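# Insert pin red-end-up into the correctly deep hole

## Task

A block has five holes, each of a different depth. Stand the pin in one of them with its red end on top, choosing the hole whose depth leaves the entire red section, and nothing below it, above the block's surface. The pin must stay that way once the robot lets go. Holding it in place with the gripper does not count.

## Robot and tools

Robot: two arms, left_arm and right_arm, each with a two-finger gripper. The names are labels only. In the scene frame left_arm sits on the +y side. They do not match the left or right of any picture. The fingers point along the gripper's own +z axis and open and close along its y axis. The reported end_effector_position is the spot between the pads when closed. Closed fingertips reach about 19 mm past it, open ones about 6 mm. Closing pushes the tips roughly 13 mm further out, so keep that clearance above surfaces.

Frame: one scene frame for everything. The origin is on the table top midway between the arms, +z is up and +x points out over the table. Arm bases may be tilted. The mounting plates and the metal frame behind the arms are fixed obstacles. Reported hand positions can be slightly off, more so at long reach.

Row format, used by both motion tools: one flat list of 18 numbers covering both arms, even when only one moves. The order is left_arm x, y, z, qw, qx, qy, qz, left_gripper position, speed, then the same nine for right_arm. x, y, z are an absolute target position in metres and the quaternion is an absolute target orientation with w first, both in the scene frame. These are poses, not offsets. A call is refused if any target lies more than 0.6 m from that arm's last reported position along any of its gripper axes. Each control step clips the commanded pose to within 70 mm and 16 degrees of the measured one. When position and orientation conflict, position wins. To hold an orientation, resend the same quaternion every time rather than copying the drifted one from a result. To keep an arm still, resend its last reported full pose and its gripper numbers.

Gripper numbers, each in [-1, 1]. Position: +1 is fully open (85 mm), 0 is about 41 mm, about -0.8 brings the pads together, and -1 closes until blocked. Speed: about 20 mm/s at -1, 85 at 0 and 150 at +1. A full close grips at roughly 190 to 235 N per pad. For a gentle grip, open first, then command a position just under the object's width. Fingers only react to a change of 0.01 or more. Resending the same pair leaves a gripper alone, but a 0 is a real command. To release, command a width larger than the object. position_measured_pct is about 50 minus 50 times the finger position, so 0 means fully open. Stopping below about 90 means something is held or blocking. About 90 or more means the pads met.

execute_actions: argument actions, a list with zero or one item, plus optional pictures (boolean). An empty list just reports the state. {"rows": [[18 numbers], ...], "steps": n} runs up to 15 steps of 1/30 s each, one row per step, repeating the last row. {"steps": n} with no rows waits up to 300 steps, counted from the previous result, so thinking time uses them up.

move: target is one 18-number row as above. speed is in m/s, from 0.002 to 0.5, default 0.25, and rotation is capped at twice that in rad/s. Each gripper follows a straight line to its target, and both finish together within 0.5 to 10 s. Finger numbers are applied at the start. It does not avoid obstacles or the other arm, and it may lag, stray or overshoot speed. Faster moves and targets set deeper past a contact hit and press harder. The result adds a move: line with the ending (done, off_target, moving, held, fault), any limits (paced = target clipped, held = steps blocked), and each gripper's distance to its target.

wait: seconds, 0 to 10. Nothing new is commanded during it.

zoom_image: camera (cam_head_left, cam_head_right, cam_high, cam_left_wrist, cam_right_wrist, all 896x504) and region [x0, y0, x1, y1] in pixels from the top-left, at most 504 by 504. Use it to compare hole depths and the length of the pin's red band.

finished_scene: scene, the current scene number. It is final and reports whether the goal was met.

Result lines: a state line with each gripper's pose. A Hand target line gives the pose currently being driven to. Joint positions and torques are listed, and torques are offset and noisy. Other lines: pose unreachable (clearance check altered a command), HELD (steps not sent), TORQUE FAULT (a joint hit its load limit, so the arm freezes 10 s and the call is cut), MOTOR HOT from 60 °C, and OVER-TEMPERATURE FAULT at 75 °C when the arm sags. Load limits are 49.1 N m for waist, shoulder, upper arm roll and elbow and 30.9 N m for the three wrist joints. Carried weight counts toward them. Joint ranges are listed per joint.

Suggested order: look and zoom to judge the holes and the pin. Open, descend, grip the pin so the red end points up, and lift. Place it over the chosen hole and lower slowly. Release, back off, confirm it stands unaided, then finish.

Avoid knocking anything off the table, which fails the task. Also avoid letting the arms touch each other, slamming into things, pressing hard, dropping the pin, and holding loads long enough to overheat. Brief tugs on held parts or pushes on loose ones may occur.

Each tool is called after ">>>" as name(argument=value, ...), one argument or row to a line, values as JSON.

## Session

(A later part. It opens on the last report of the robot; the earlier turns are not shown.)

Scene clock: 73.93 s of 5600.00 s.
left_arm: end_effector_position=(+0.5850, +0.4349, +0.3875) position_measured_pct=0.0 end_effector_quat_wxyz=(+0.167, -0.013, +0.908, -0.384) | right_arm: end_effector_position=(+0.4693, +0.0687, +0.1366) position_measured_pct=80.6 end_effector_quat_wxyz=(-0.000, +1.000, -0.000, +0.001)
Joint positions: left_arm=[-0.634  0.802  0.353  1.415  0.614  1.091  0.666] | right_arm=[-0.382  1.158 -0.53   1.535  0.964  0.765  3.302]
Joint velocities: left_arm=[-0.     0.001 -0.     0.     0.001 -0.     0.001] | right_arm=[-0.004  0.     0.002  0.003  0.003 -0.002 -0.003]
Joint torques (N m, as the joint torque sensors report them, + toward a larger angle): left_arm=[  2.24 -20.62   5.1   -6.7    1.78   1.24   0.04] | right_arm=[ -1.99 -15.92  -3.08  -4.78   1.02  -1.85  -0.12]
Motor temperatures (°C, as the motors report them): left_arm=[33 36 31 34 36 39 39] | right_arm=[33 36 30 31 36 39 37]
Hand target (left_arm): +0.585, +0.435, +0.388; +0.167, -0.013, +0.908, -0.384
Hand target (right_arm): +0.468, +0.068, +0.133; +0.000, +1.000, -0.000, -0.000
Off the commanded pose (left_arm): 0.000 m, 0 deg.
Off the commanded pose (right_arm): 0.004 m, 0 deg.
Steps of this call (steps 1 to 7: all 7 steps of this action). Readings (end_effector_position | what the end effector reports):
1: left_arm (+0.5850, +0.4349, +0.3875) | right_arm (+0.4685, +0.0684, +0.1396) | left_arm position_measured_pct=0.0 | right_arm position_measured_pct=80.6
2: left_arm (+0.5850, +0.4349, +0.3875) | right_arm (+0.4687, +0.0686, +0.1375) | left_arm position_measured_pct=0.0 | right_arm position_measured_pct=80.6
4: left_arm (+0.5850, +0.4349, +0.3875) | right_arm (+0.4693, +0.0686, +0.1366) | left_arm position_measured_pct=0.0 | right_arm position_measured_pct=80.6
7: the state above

H1.

>>> move(
  target=[0.585,0.4349,0.3875,0.167,-0.013,0.908,-0.384,1,0,0.4684,0.0684,0.184,0,1,0,0,-1,-0.5],
  speed=0.07,
)

>>> move(
  target=[0.585,0.4349,0.3875,0.167,-0.013,0.908,-0.384,1,0,0.4705,0.1286,0.184,0,1,0,0,-1,-0.5],
  speed=0.1,
)

Scene clock: 76.70 s of 5600.00 s.
left_arm: end_effector_position=(+0.5850, +0.4349, +0.3875) position_measured_pct=0.0 end_effector_quat_wxyz=(+0.167, -0.013, +0.908, -0.384) | right_arm: end_effector_position=(+0.4682, +0.0684, +0.1839) position_measured_pct=80.6 end_effector_quat_wxyz=(+0.000, +1.000, +0.000, -0.000)
Joint positions: left_arm=[-0.634  0.802  0.353  1.415  0.614  1.091  0.666] | right_arm=[-0.366  1.073 -0.578  1.555  0.904  0.835  3.339]
Joint velocities: left_arm=[ 0.    -0.001  0.     0.001  0.001  0.002  0.   ] | right_arm=[ 0.001 -0.004  0.002  0.001 -0.     0.002 -0.   ]
Joint torques (N m, as the joint torque sensors report them, + toward a larger angle): left_arm=[  2.24 -20.32   4.87  -6.73   1.84   1.26   0.03] | right_arm=[ -1.84 -20.78  -5.26  -3.27  -0.21   0.     0.  ]
Motor temperatures (°C, as the motors report them): left_arm=[33 36 31 34 36 39 39] | right_arm=[33 36 30 31 36 39 37]
Hand target (left_arm): +0.585, +0.435, +0.388; +0.167, -0.013, +0.908, -0.384
Hand target (right_arm): +0.468, +0.068, +0.184; +0.000, +1.000, +0.000, -0.000
Off the commanded pose (left_arm): 0.000 m, 0 deg.
Off the commanded pose (right_arm): 0.000 m, 0 deg.
move: done

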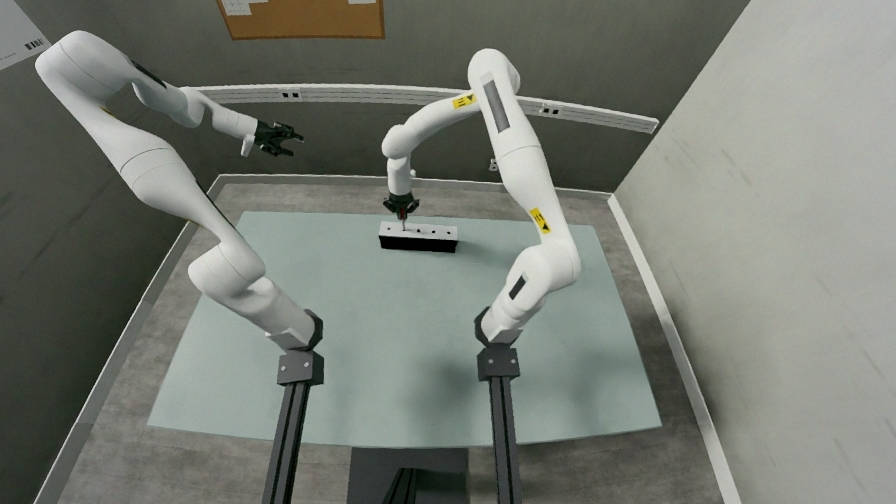

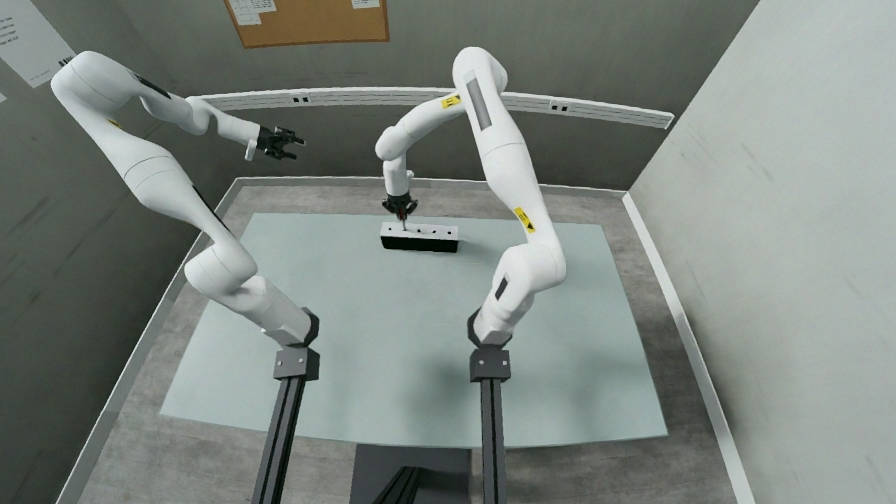

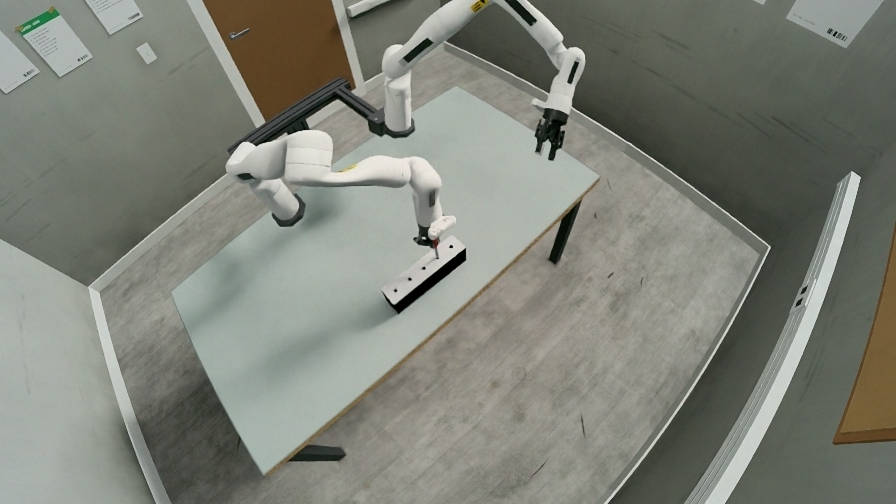

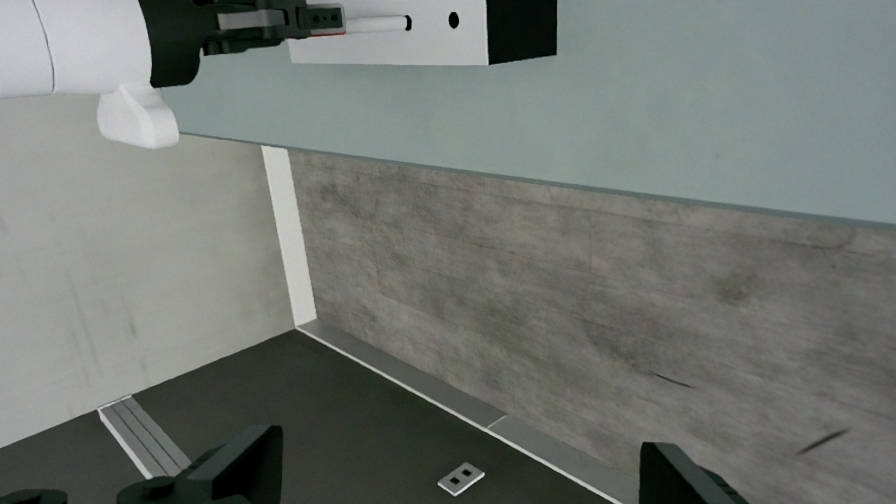

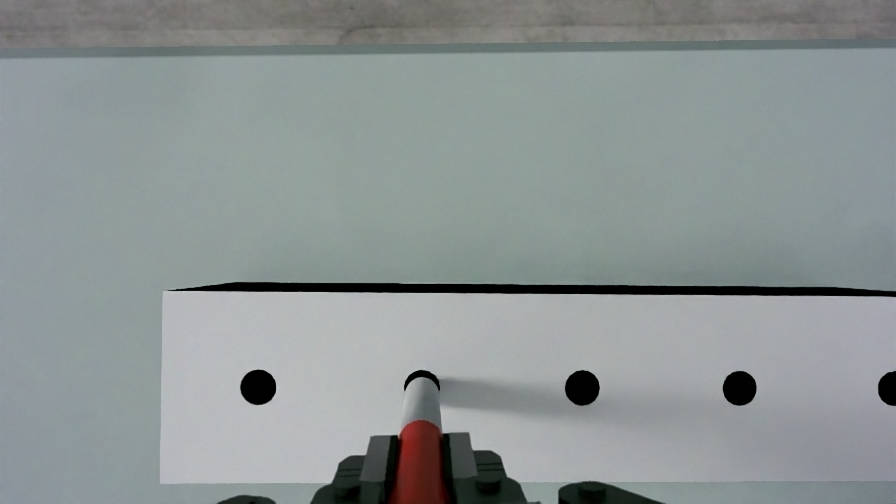

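Scene clock: 77.67 s of 5600.00 s.
left_arm: end_effector_position=(+0.5850, +0.4349, +0.3875) position_measured_pct=0.0 end_effector_quat_wxyz=(+0.167, -0.013, +0.908, -0.384) | right_arm: end_effector_position=(+0.4708, +0.1284, +0.1842) position_measured_pct=80.6 end_effector_quat_wxyz=(-0.000, +1.000, -0.000, -0.000)
Joint positions: left_arm=[-0.634  0.802  0.353  1.415  0.614  1.091  0.666] | right_arm=[-0.466  1.14  -0.595  1.387  0.867  0.924  3.348]
Joint velocities: left_arm=[-0.     0.001 -0.    -0.    -0.001 -0.002  0.   ] | right_arm=[-0.005  0.006 -0.    -0.003 -0.     0.002  0.001]
Joint torques (N m, as the joint torque sensors report them, + toward a larger angle): left_arm=[  2.25 -20.46   4.84  -6.49   1.8    1.37   0.11] | right_arm=[ -2.19 -22.5   -5.14  -4.7   -0.04  -0.21  -0.01]
Motor temperatures (°C, as the motors report them): left_arm=[33 36 31 34 36 39 39] | right_arm=[33 36 30 31 36 39 37]
Hand target (left_arm): +0.585, +0.435, +0.388; +0.167, -0.013, +0.908, -0.384
Hand target (right_arm): +0.471, +0.129, +0.184; -0.000, +1.000, +0.000, -0.000
Off the commanded pose (left_arm): 0.000 m, 0 deg.
Off the commanded pose (right_arm): 0.000 m, 0 deg.
move: done

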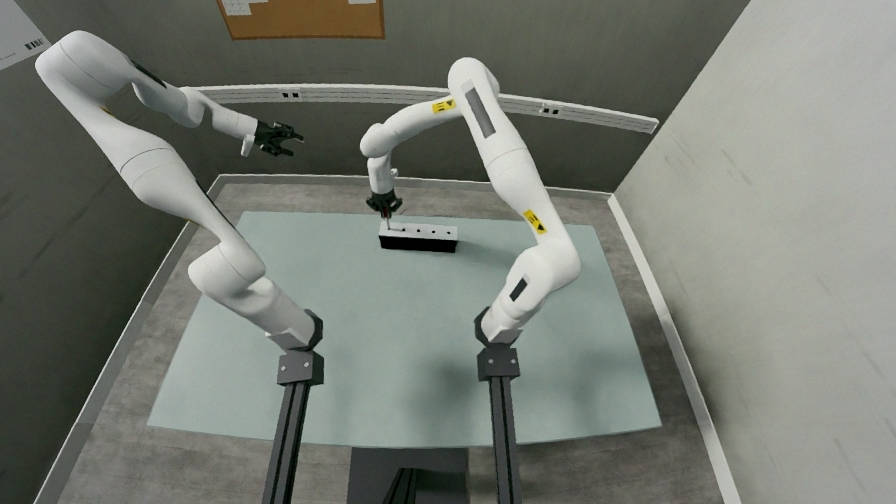

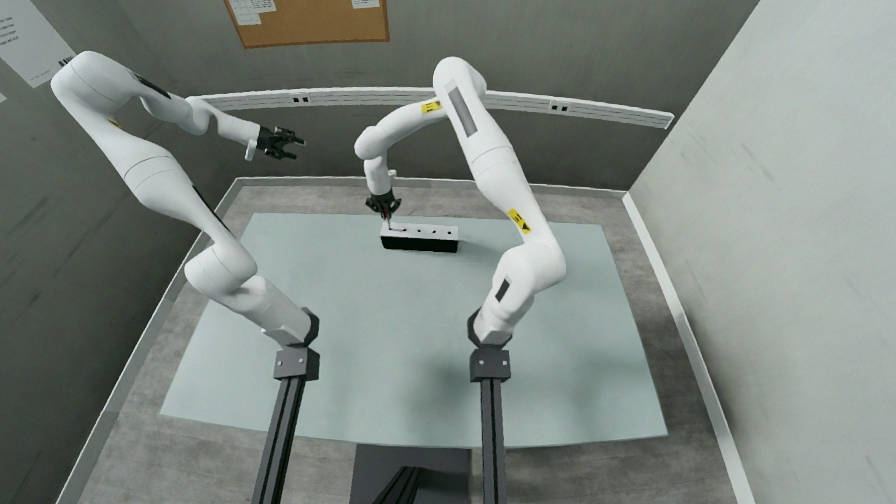

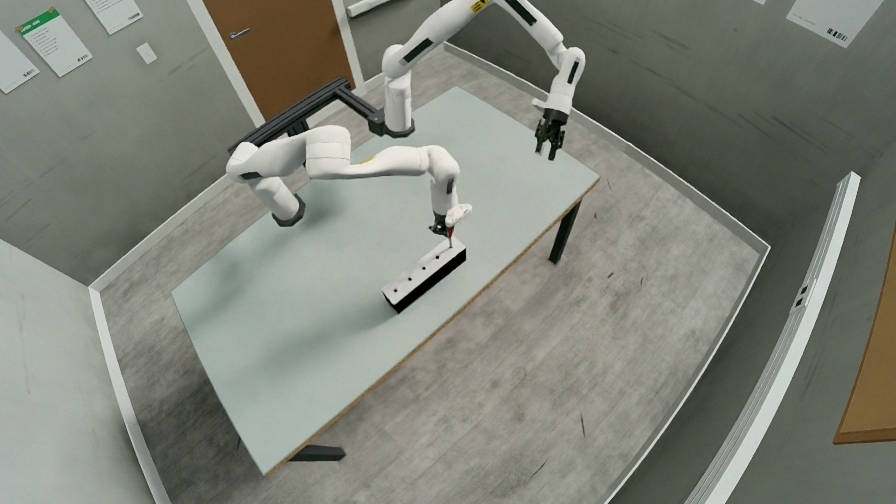

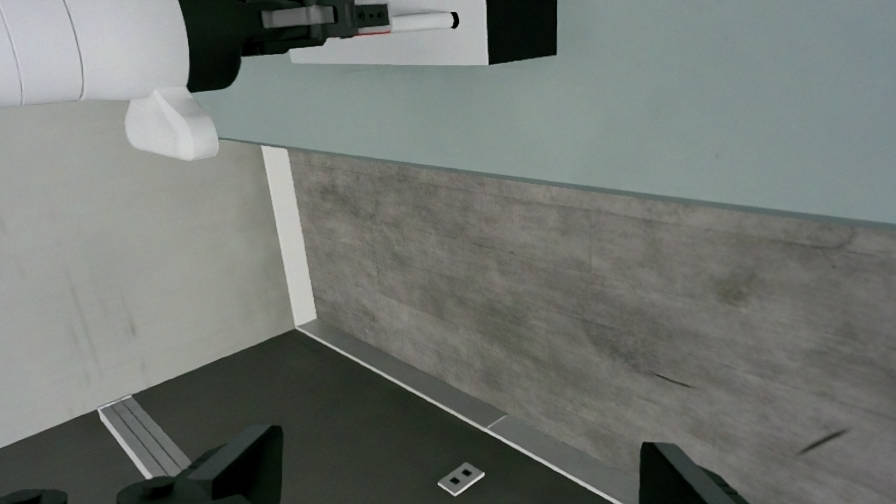

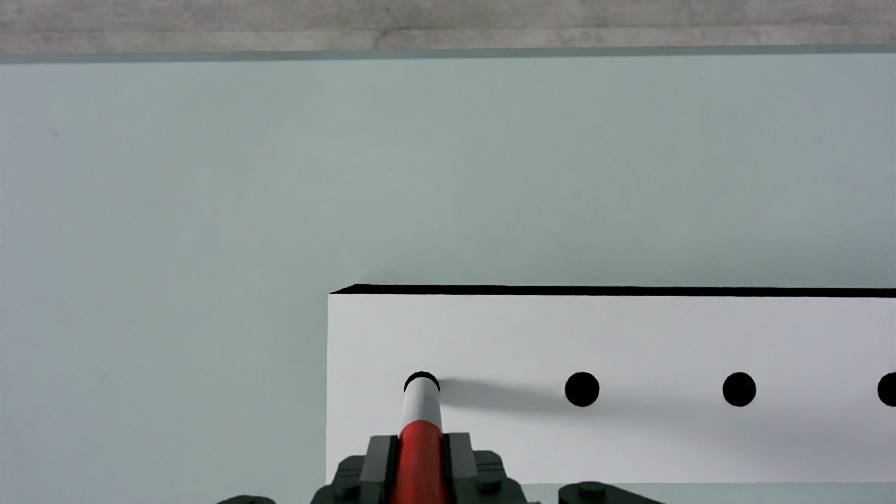

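>>> move(
  target=[0.585,0.4349,0.3875,0.167,-0.013,0.908,-0.384,1,0,0.4704,0.1285,0.170,0,1,0,0,-1,-0.5],
  speed=0.02,
)

Scene clock: 79.63 s of 5600.00 s.
left_arm: end_effector_position=(+0.5850, +0.4349, +0.3875) position_measured_pct=0.0 end_effector_quat_wxyz=(+0.167, -0.013, +0.908, -0.384) | right_arm: end_effector_position=(+0.4707, +0.1285, +0.1702) position_measured_pct=80.6 end_effector_quat_wxyz=(-0.000, +1.000, -0.000, +0.000)
Joint positions: left_arm=[-0.634  0.802  0.353  1.415  0.614  1.091  0.666] | right_arm=[-0.469  1.164 -0.583  1.383  0.881  0.904  3.34 ]
Joint velocities: left_arm=[0.    0.002 0.    0.001 0.002 0.001 0.   ] | right_arm=[-0.001  0.002 -0.    -0.001  0.001 -0.003  0.001]
Joint torques (N m, as the joint torque sensors report them, + toward a larger angle): left_arm=[  1.95 -20.58   4.93  -6.6    1.83   1.3    0.06] | right_arm=[ -1.99 -22.58  -5.33  -3.64  -0.01  -0.01   0.07]
Motor temperatures (°C, as the motors report them): left_arm=[33 36 31 34 36 39 39] | right_arm=[33 36 30 31 36 39 37]
Hand target (left_arm): +0.585, +0.435, +0.388; +0.167, -0.013, +0.908, -0.384
Hand target (right_arm): +0.470, +0.129, +0.170; +0.000, +1.000, -0.000, +0.000
Off the commanded pose (left_arm): 0.000 m, 0 deg.
Off the commanded pose (right_arm): 0.000 m, 0 deg.
move: done

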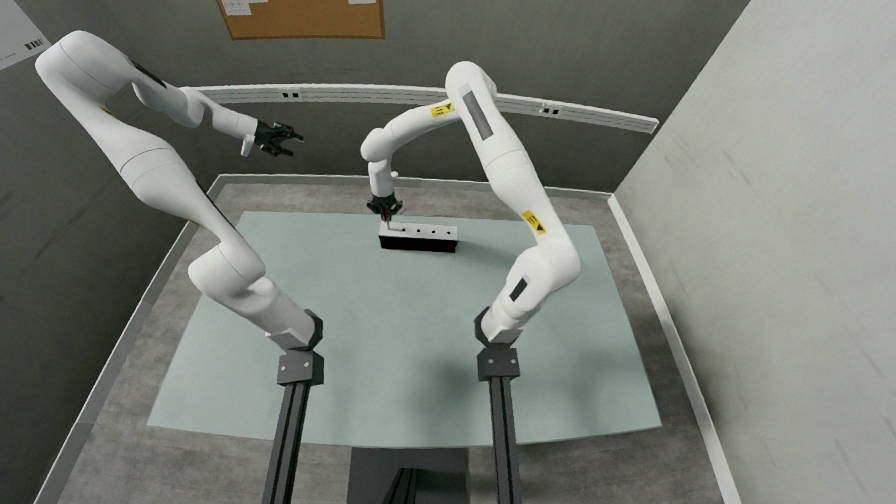

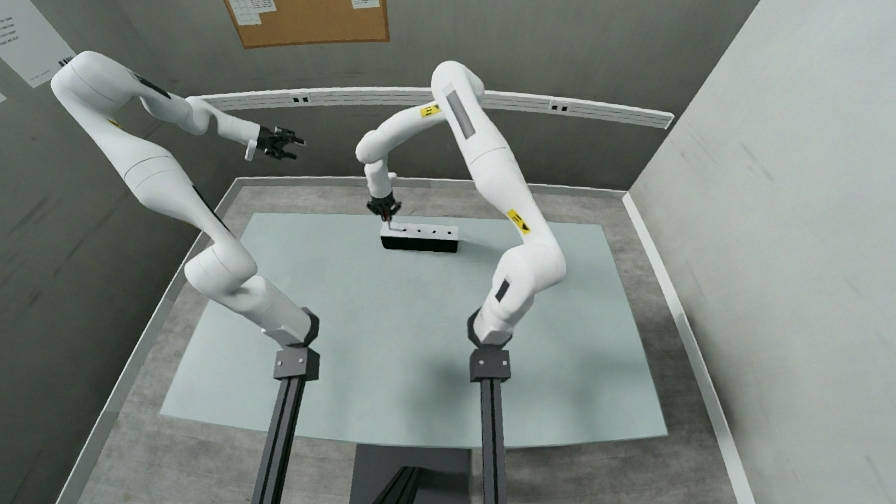

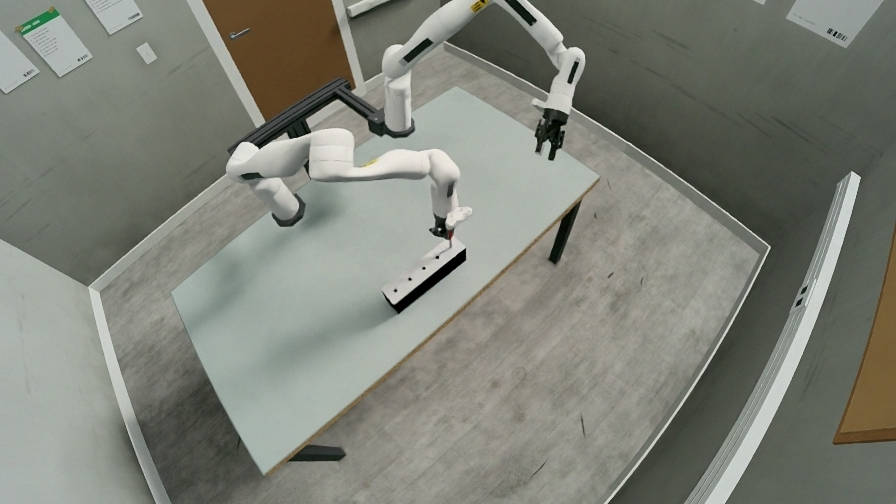

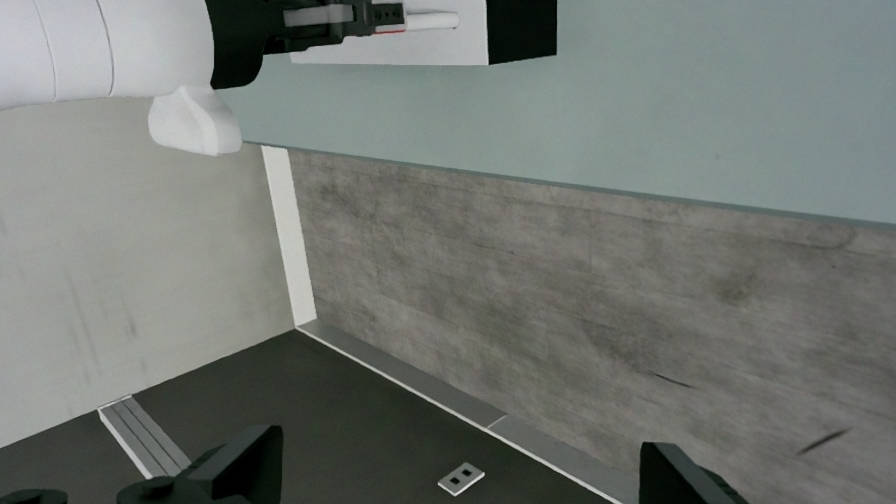

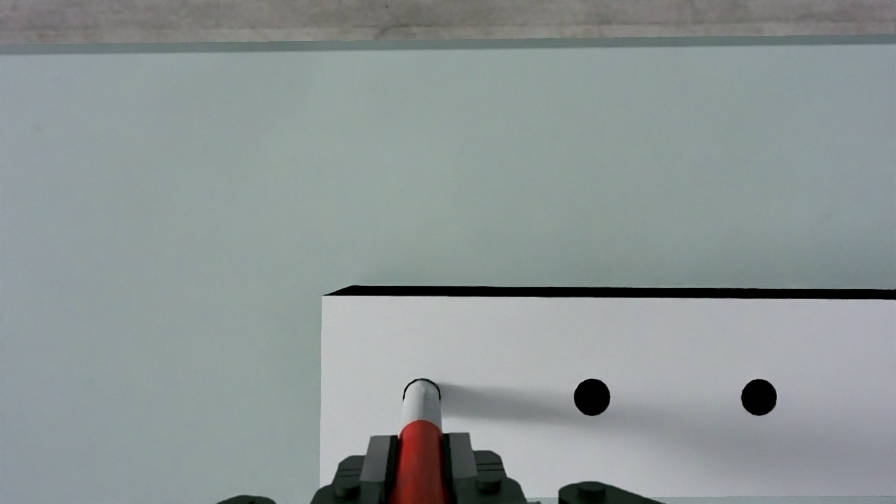

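>>> move(
  target=[0.585,0.4349,0.3875,0.167,-0.013,0.908,-0.384,1,0,0.4704,0.1285,0.140,0,1,0,0,-1,-0.5],
  speed=0.04,
)

Scene clock: 83.40 s of 5600.00 s.
left_arm: end_effector_position=(+0.5850, +0.4349, +0.3875) position_measured_pct=0.0 end_effector_quat_wxyz=(+0.167, -0.013, +0.908, -0.384) | right_arm: end_effector_position=(+0.4708, +0.1285, +0.1402) position_measured_pct=80.6 end_effector_quat_wxyz=(-0.000, +1.000, -0.000, +0.000)
Joint positions: left_arm=[-0.634  0.802  0.353  1.415  0.614  1.091  0.666] | right_arm=[-0.474  1.216 -0.56   1.37   0.909  0.863  3.326]
Joint velocities: left_arm=[-0.     0.001  0.    -0.001  0.    -0.001  0.   ] | right_arm=[-0.001 -0.    -0.    -0.001  0.001 -0.002 -0.   ]
Joint torques (N m, as the joint torque sensors report them, + toward a larger angle): left_arm=[  2.44 -20.68   5.24  -6.53   1.71   1.35   0.08] | right_arm=[ -2.22 -22.6   -5.2   -3.26  -0.52  -0.18  -0.07]
Motor temperatures (°C, as the motors report them): left_arm=[33 36 31 34 36 39 39] | right_arm=[33 37 30 31 36 39 37]
Hand target (left_arm): +0.585, +0.435, +0.388; +0.167, -0.013, +0.908, -0.384
Hand target (right_arm): +0.470, +0.129, +0.140; -0.000, +1.000, -0.000, +0.000
Off the commanded pose (left_arm): 0.000 m, 0 deg.
Off the commanded pose (right_arm): 0.000 m, 0 deg.
move: done

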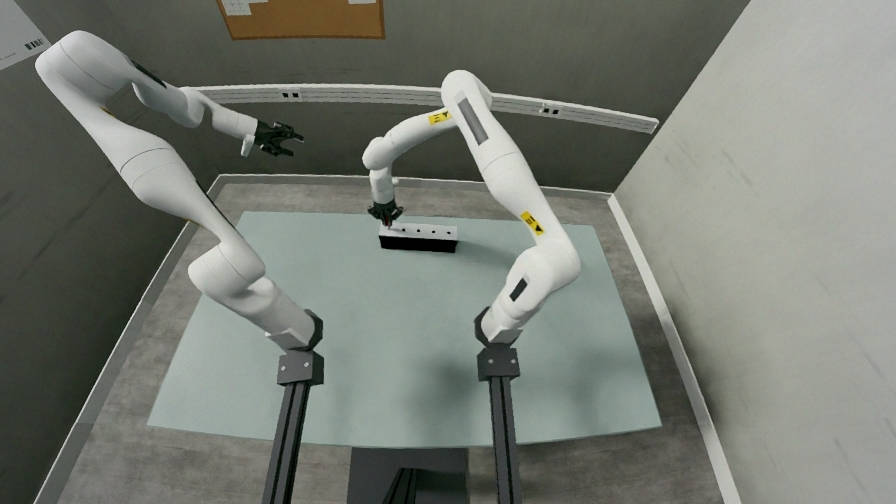

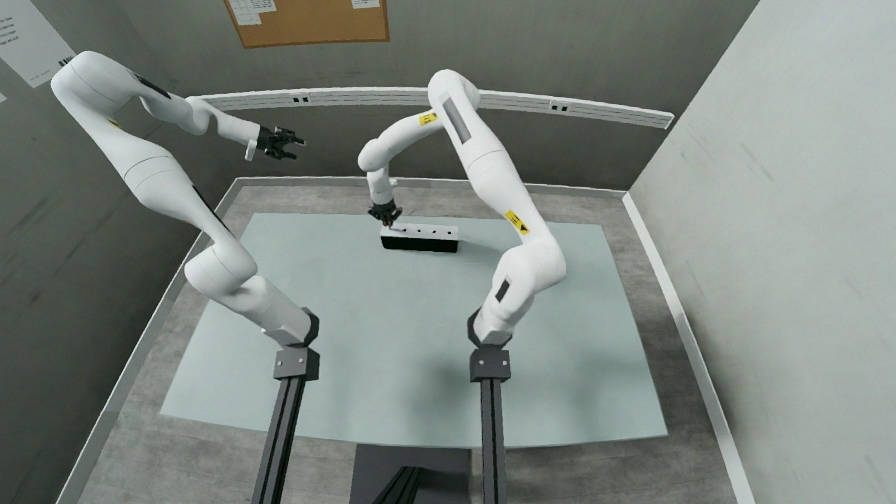

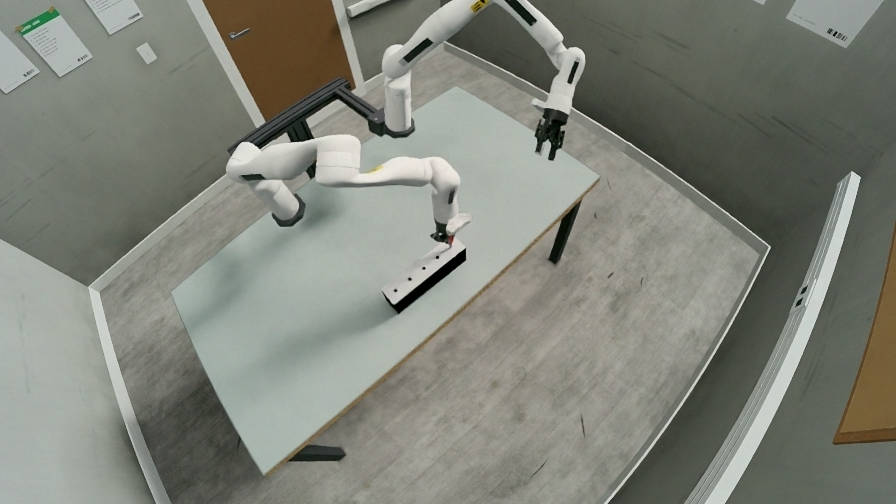

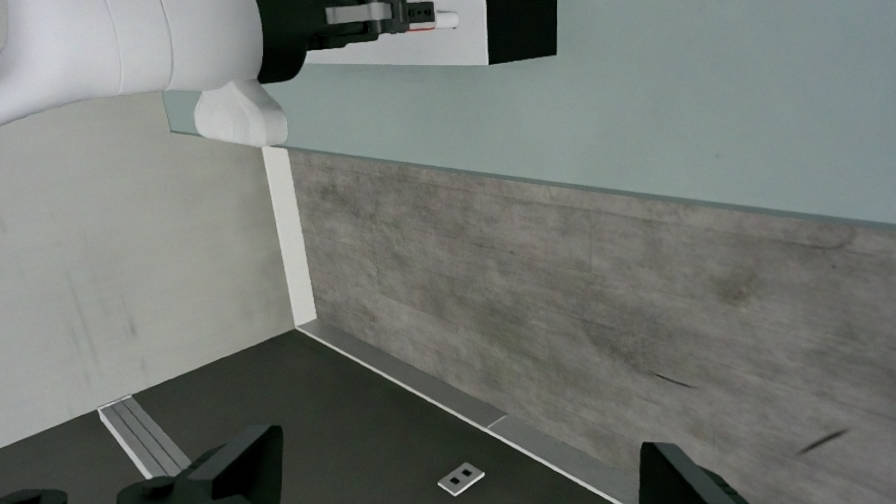

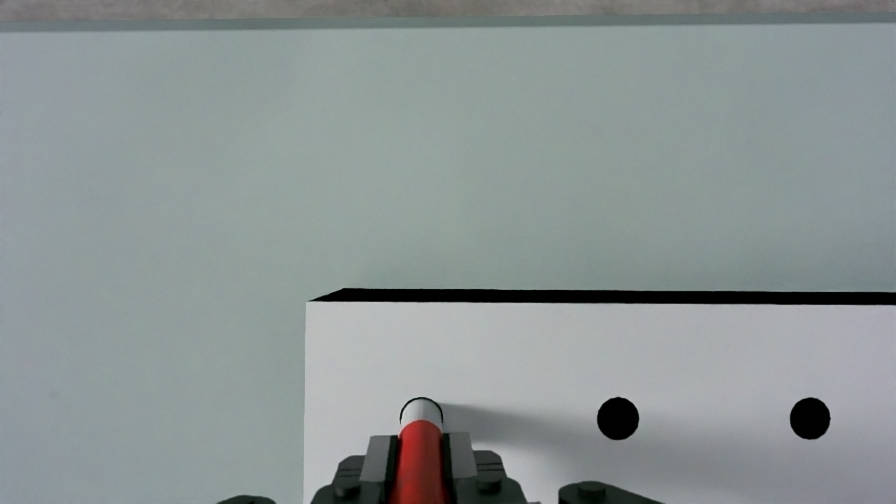

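>>> move(
  target=[0.585,0.4349,0.3875,0.167,-0.013,0.908,-0.384,1,0,0.4704,0.1285,0.111,0,1,0,0,-1,-0.5],
  speed=0.03,
)

Scene clock: 85.90 s of 5600.00 s.
left_arm: end_effector_position=(+0.5850, +0.4349, +0.3875) position_measured_pct=0.0 end_effector_quat_wxyz=(+0.167, -0.013, +0.908, -0.384) | right_arm: end_effector_position=(+0.4713, +0.1287, +0.1148) position_measured_pct=80.6 end_effector_quat_wxyz=(-0.000, +1.000, -0.000, +0.001)
Joint positions: left_arm=[-0.634  0.802  0.353  1.415  0.614  1.091  0.666] | right_arm=[-0.48   1.262 -0.541  1.352  0.933  0.831  3.316]
Joint velocities: left_arm=[ 0.     0.001 -0.     0.001 -0.    -0.    -0.001] | right_arm=[-0.001  0.002  0.001  0.001  0.     0.     0.   ]
Joint torques (N m, as the joint torque sensors report them, + toward a larger angle): left_arm=[  2.36 -20.23   5.11  -6.91   1.85   1.39   0.  ] | right_arm=[ -2.31 -18.21  -3.93  -4.9    0.64  -2.01   0.2 ]
Motor temperatures (°C, as the motors report them): left_arm=[33 36 31 34 36 39 39] | right_arm=[33 37 30 31 36 39 37]
Hand target (left_arm): +0.585, +0.435, +0.388; +0.167, -0.013, +0.908, -0.384
Hand target (right_arm): +0.470, +0.129, +0.111; +0.000, +1.000, -0.000, +0.000
Off the commanded pose (left_arm): 0.000 m, 0 deg.
Off the commanded pose (right_arm): 0.004 m, 0 deg.
move: off_target (right_arm)

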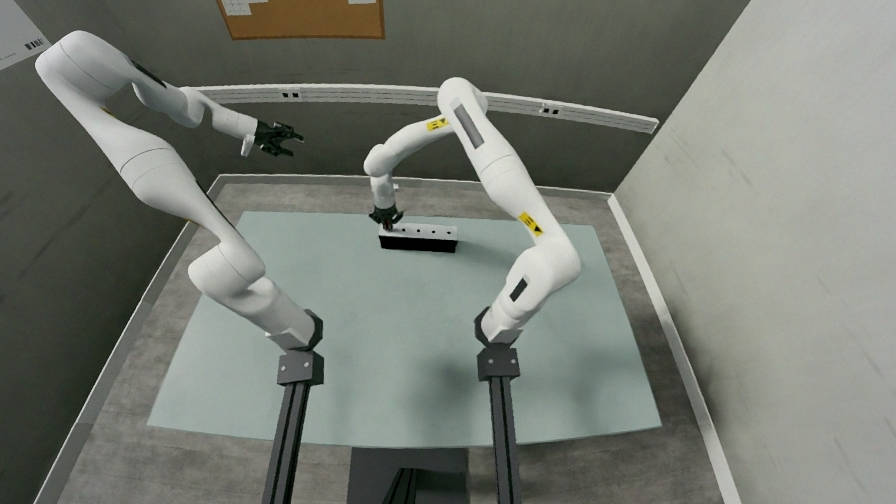

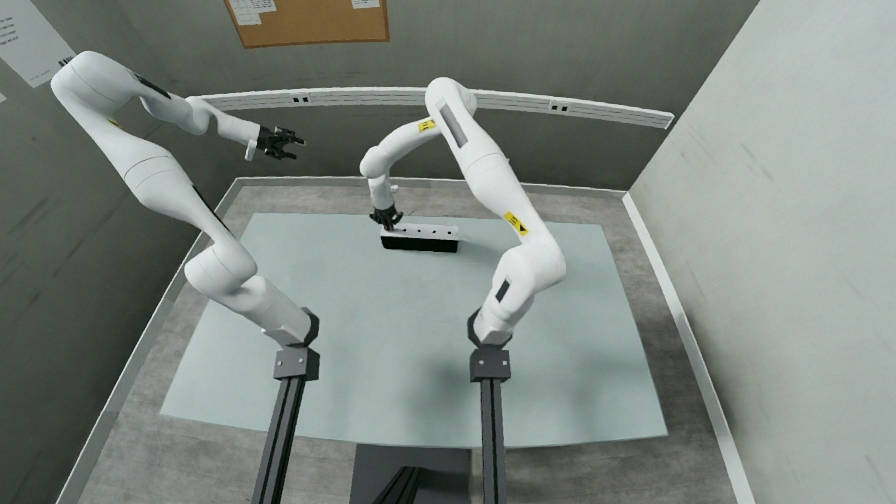

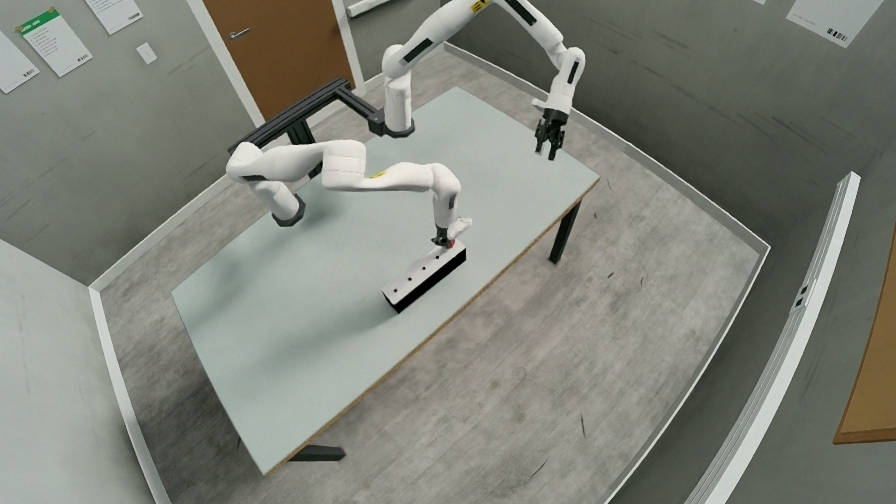

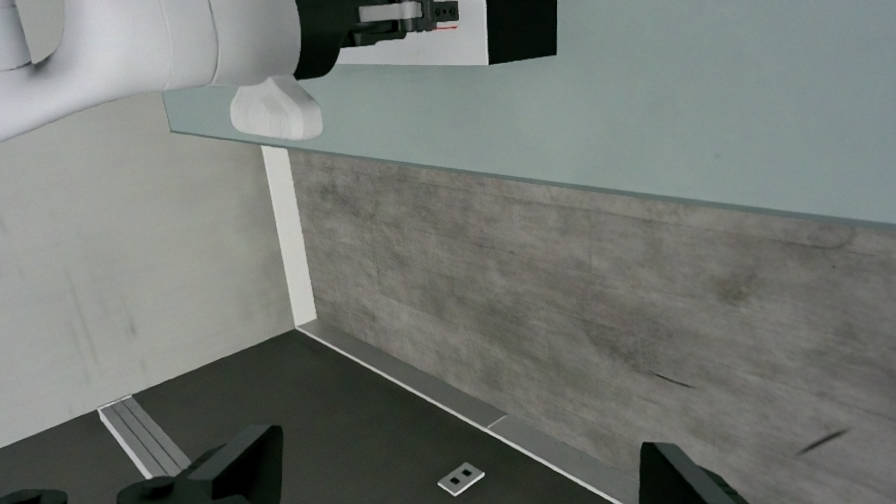

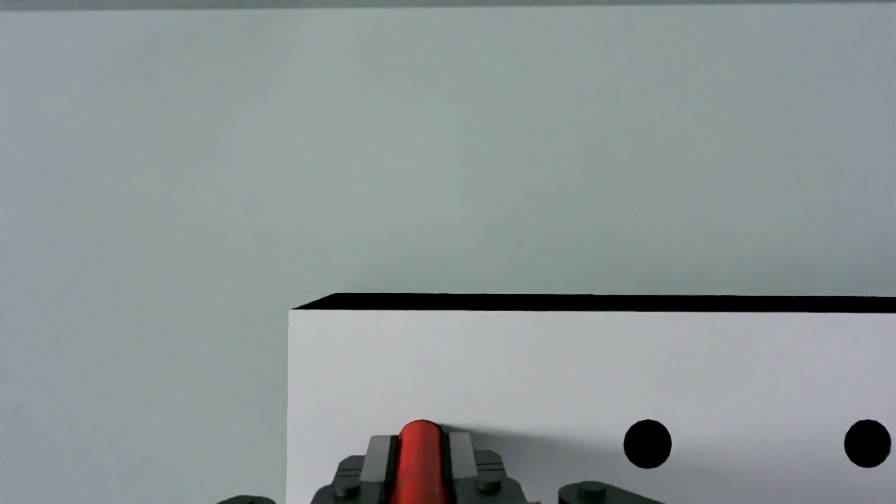

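>>> execute_actions(
  actions=[
    {"rows":[[0.585,0.4349,0.3875,0.167,-0.013,0.908,-0.384,1,0,0.4706,0.1285,0.1142,0,1,0,0,0,0]],"steps":12},
  ],
  pictures=false,
)

>>> move(
  target=[0.585,0.4349,0.3875,0.167,-0.013,0.908,-0.384,1,0,0.4706,0.1285,0.2,0,1,0,0,0,0],
  speed=0.15,
)

>>> finished_scene(
  scene=2,
)

Scene clock: 93.97 s of 5600.00 s.
left_arm: end_effector_position=(+0.5850, +0.4349, +0.3875) position_measured_pct=0.0 end_effector_quat_wxyz=(+0.167, -0.013, +0.908, -0.384) | right_arm: end_effector_position=(+0.4706, +0.1285, +0.1143) position_measured_pct=53.2 end_effector_quat_wxyz=(-0.000, +1.000, +0.000, +0.000)
Joint positions: left_arm=[-0.634  0.802  0.353  1.415  0.614  1.091  0.666] | right_arm=[-0.479  1.263 -0.541  1.352  0.932  0.831  3.318]
Joint velocities: left_arm=[ 0.    -0.001  0.    -0.    -0.001 -0.     0.   ] | right_arm=[-0.    -0.     0.001 -0.001 -0.    -0.001  0.001]
Joint torques (N m, as the joint torque sensors report them, + toward a larger angle): left_arm=[  2.22 -20.29   4.97  -6.85   1.91   1.33   0.06] | right_arm=[ -1.97 -22.11  -4.65  -3.36  -0.07  -0.1    0.07]
Motor temperatures (°C, as the motors report them): left_arm=[33 36 31 34 36 39 39] | right_arm=[33 37 30 31 36 39 37]
Hand target (left_arm): +0.585, +0.435, +0.388; +0.167, -0.013, +0.908, -0.384
Hand target (right_arm): +0.471, +0.129, +0.114; +0.000, +1.000, -0.000, -0.000
Off the commanded pose (left_arm): 0.000 m, 0 deg.
Off the commanded pose (right_arm): 0.000 m, 0 deg.
Steps of this call (steps 1 to 90: nothing new was sent; then 4.67 s passed at rest; steps 91 to 102: all 12 steps of this action). Readings (end_effector_position | what the end effector reports):
91: left_arm (+0.5850, +0.4349, +0.3875) | right_arm (+0.4714, +0.1287, +0.1151) | left_arm position_measured_pct=0.0 | right_arm position_measured_pct=80.6
92: left_arm (+0.5850, +0.4349, +0.3875) | right_arm (+0.4713, +0.1286, +0.1153) | left_arm position_measured_pct=0.0 | right_arm position_measured_pct=80.6
94: left_arm (+0.5850, +0.4349, +0.3875) | right_arm (+0.4712, +0.1287, +0.1151) | left_arm position_measured_pct=0.0 | right_arm position_measured_pct=76.2
98: left_arm (+0.5850, +0.4349, +0.3875) | right_arm (+0.4707, +0.1286, +0.1144) | left_arm position_measured_pct=0.0 | right_arm position_measured_pct=64.7
102: the state above

Scene clock: 95.20 s of 5600.00 s.
left_arm: end_effector_position=(+0.5850, +0.4349, +0.3875) position_measured_pct=0.0 end_effector_quat_wxyz=(+0.167, -0.013, +0.908, -0.384) | right_arm: end_effector_position=(+0.4703, +0.1285, +0.1998) position_measured_pct=50.0 end_effector_quat_wxyz=(+0.000, +1.000, +0.000, -0.000)
Joint positions: left_arm=[-0.634  0.802  0.353  1.415  0.614  1.091  0.666] | right_arm=[-0.464  1.114 -0.606  1.39   0.851  0.947  3.357]
Joint velocities: left_arm=[-0.    -0.001 -0.     0.001  0.     0.    -0.   ] | right_arm=[ 0.002 -0.005 -0.001  0.001  0.    -0.    -0.001]
Joint torques (N m, as the joint torque sensors report them, + toward a larger angle): left_arm=[  2.46 -20.57   5.    -6.69   1.73   1.37   0.08] | right_arm=[ -1.9  -22.16  -4.91  -3.77  -0.2   -0.27  -0.02]
Motor temperatures (°C, as the motors report them): left_arm=[33 36 31 34 36 39 39] | right_arm=[33 37 30 31 36 39 37]
Hand target (left_arm): +0.585, +0.435, +0.388; +0.167, -0.013, +0.908, -0.384
Hand target (right_arm): +0.471, +0.128, +0.200; +0.000, +1.000, +0.000, -0.000
Off the commanded pose (left_arm): 0.000 m, 0 deg.
Off the commanded pose (right_arm): 0.000 m, 0 deg.
move: done

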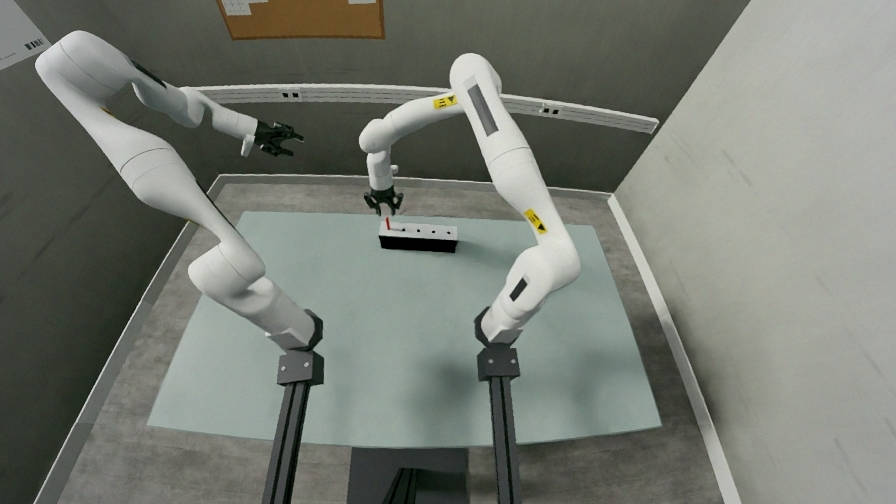

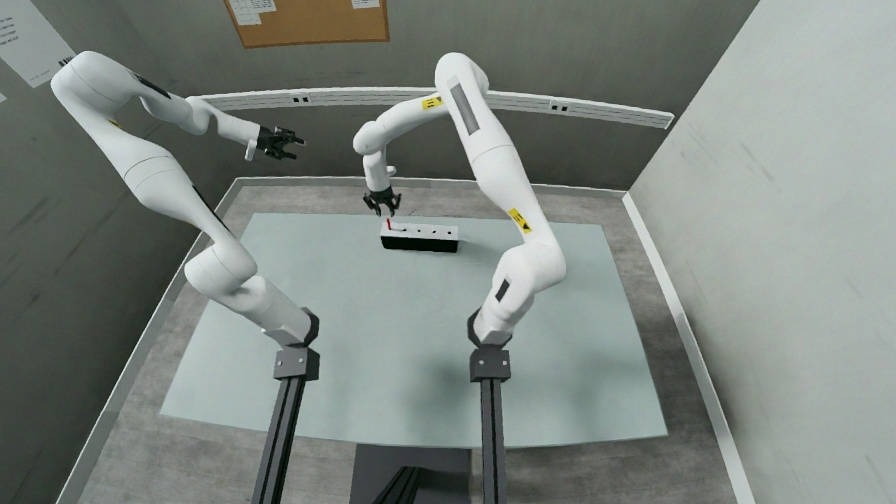

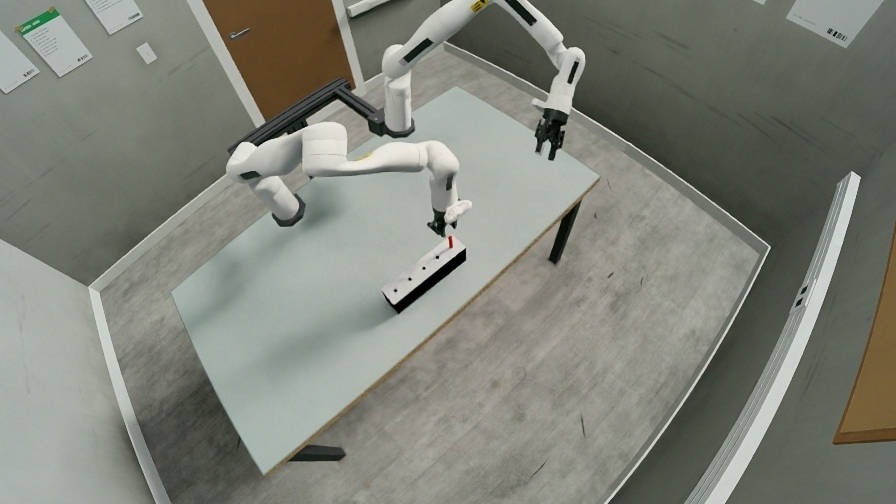

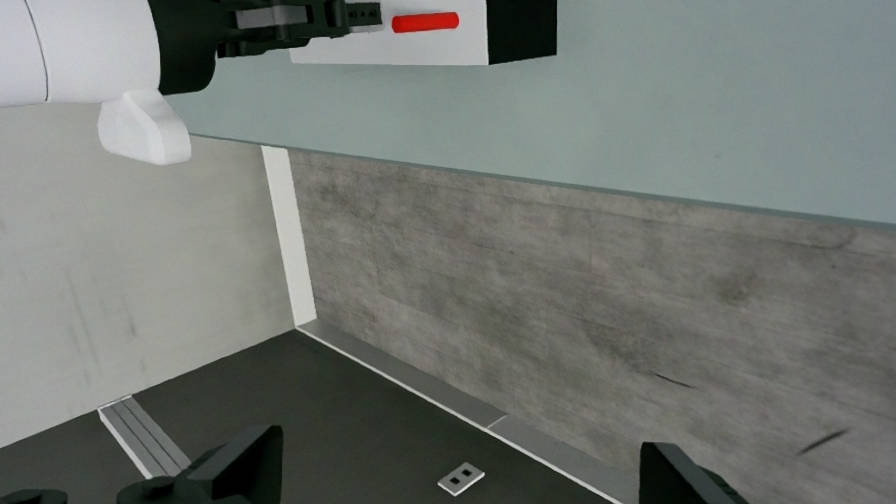

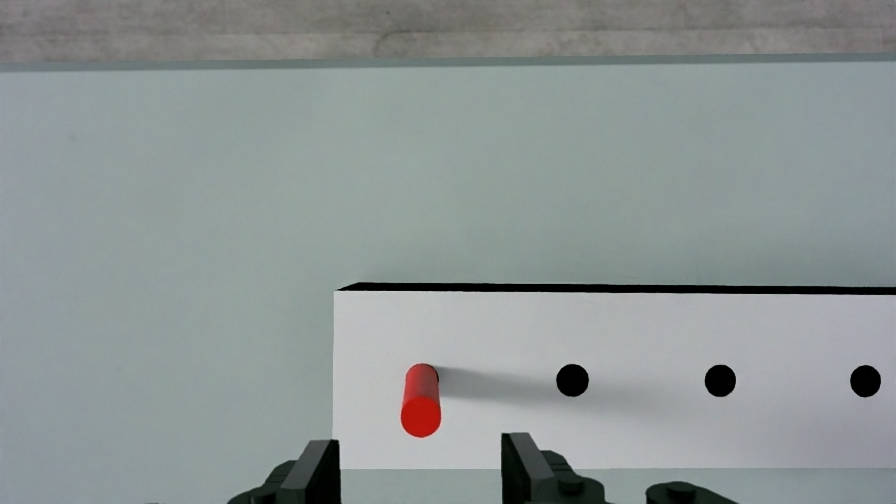

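The scene is finished: the task was done.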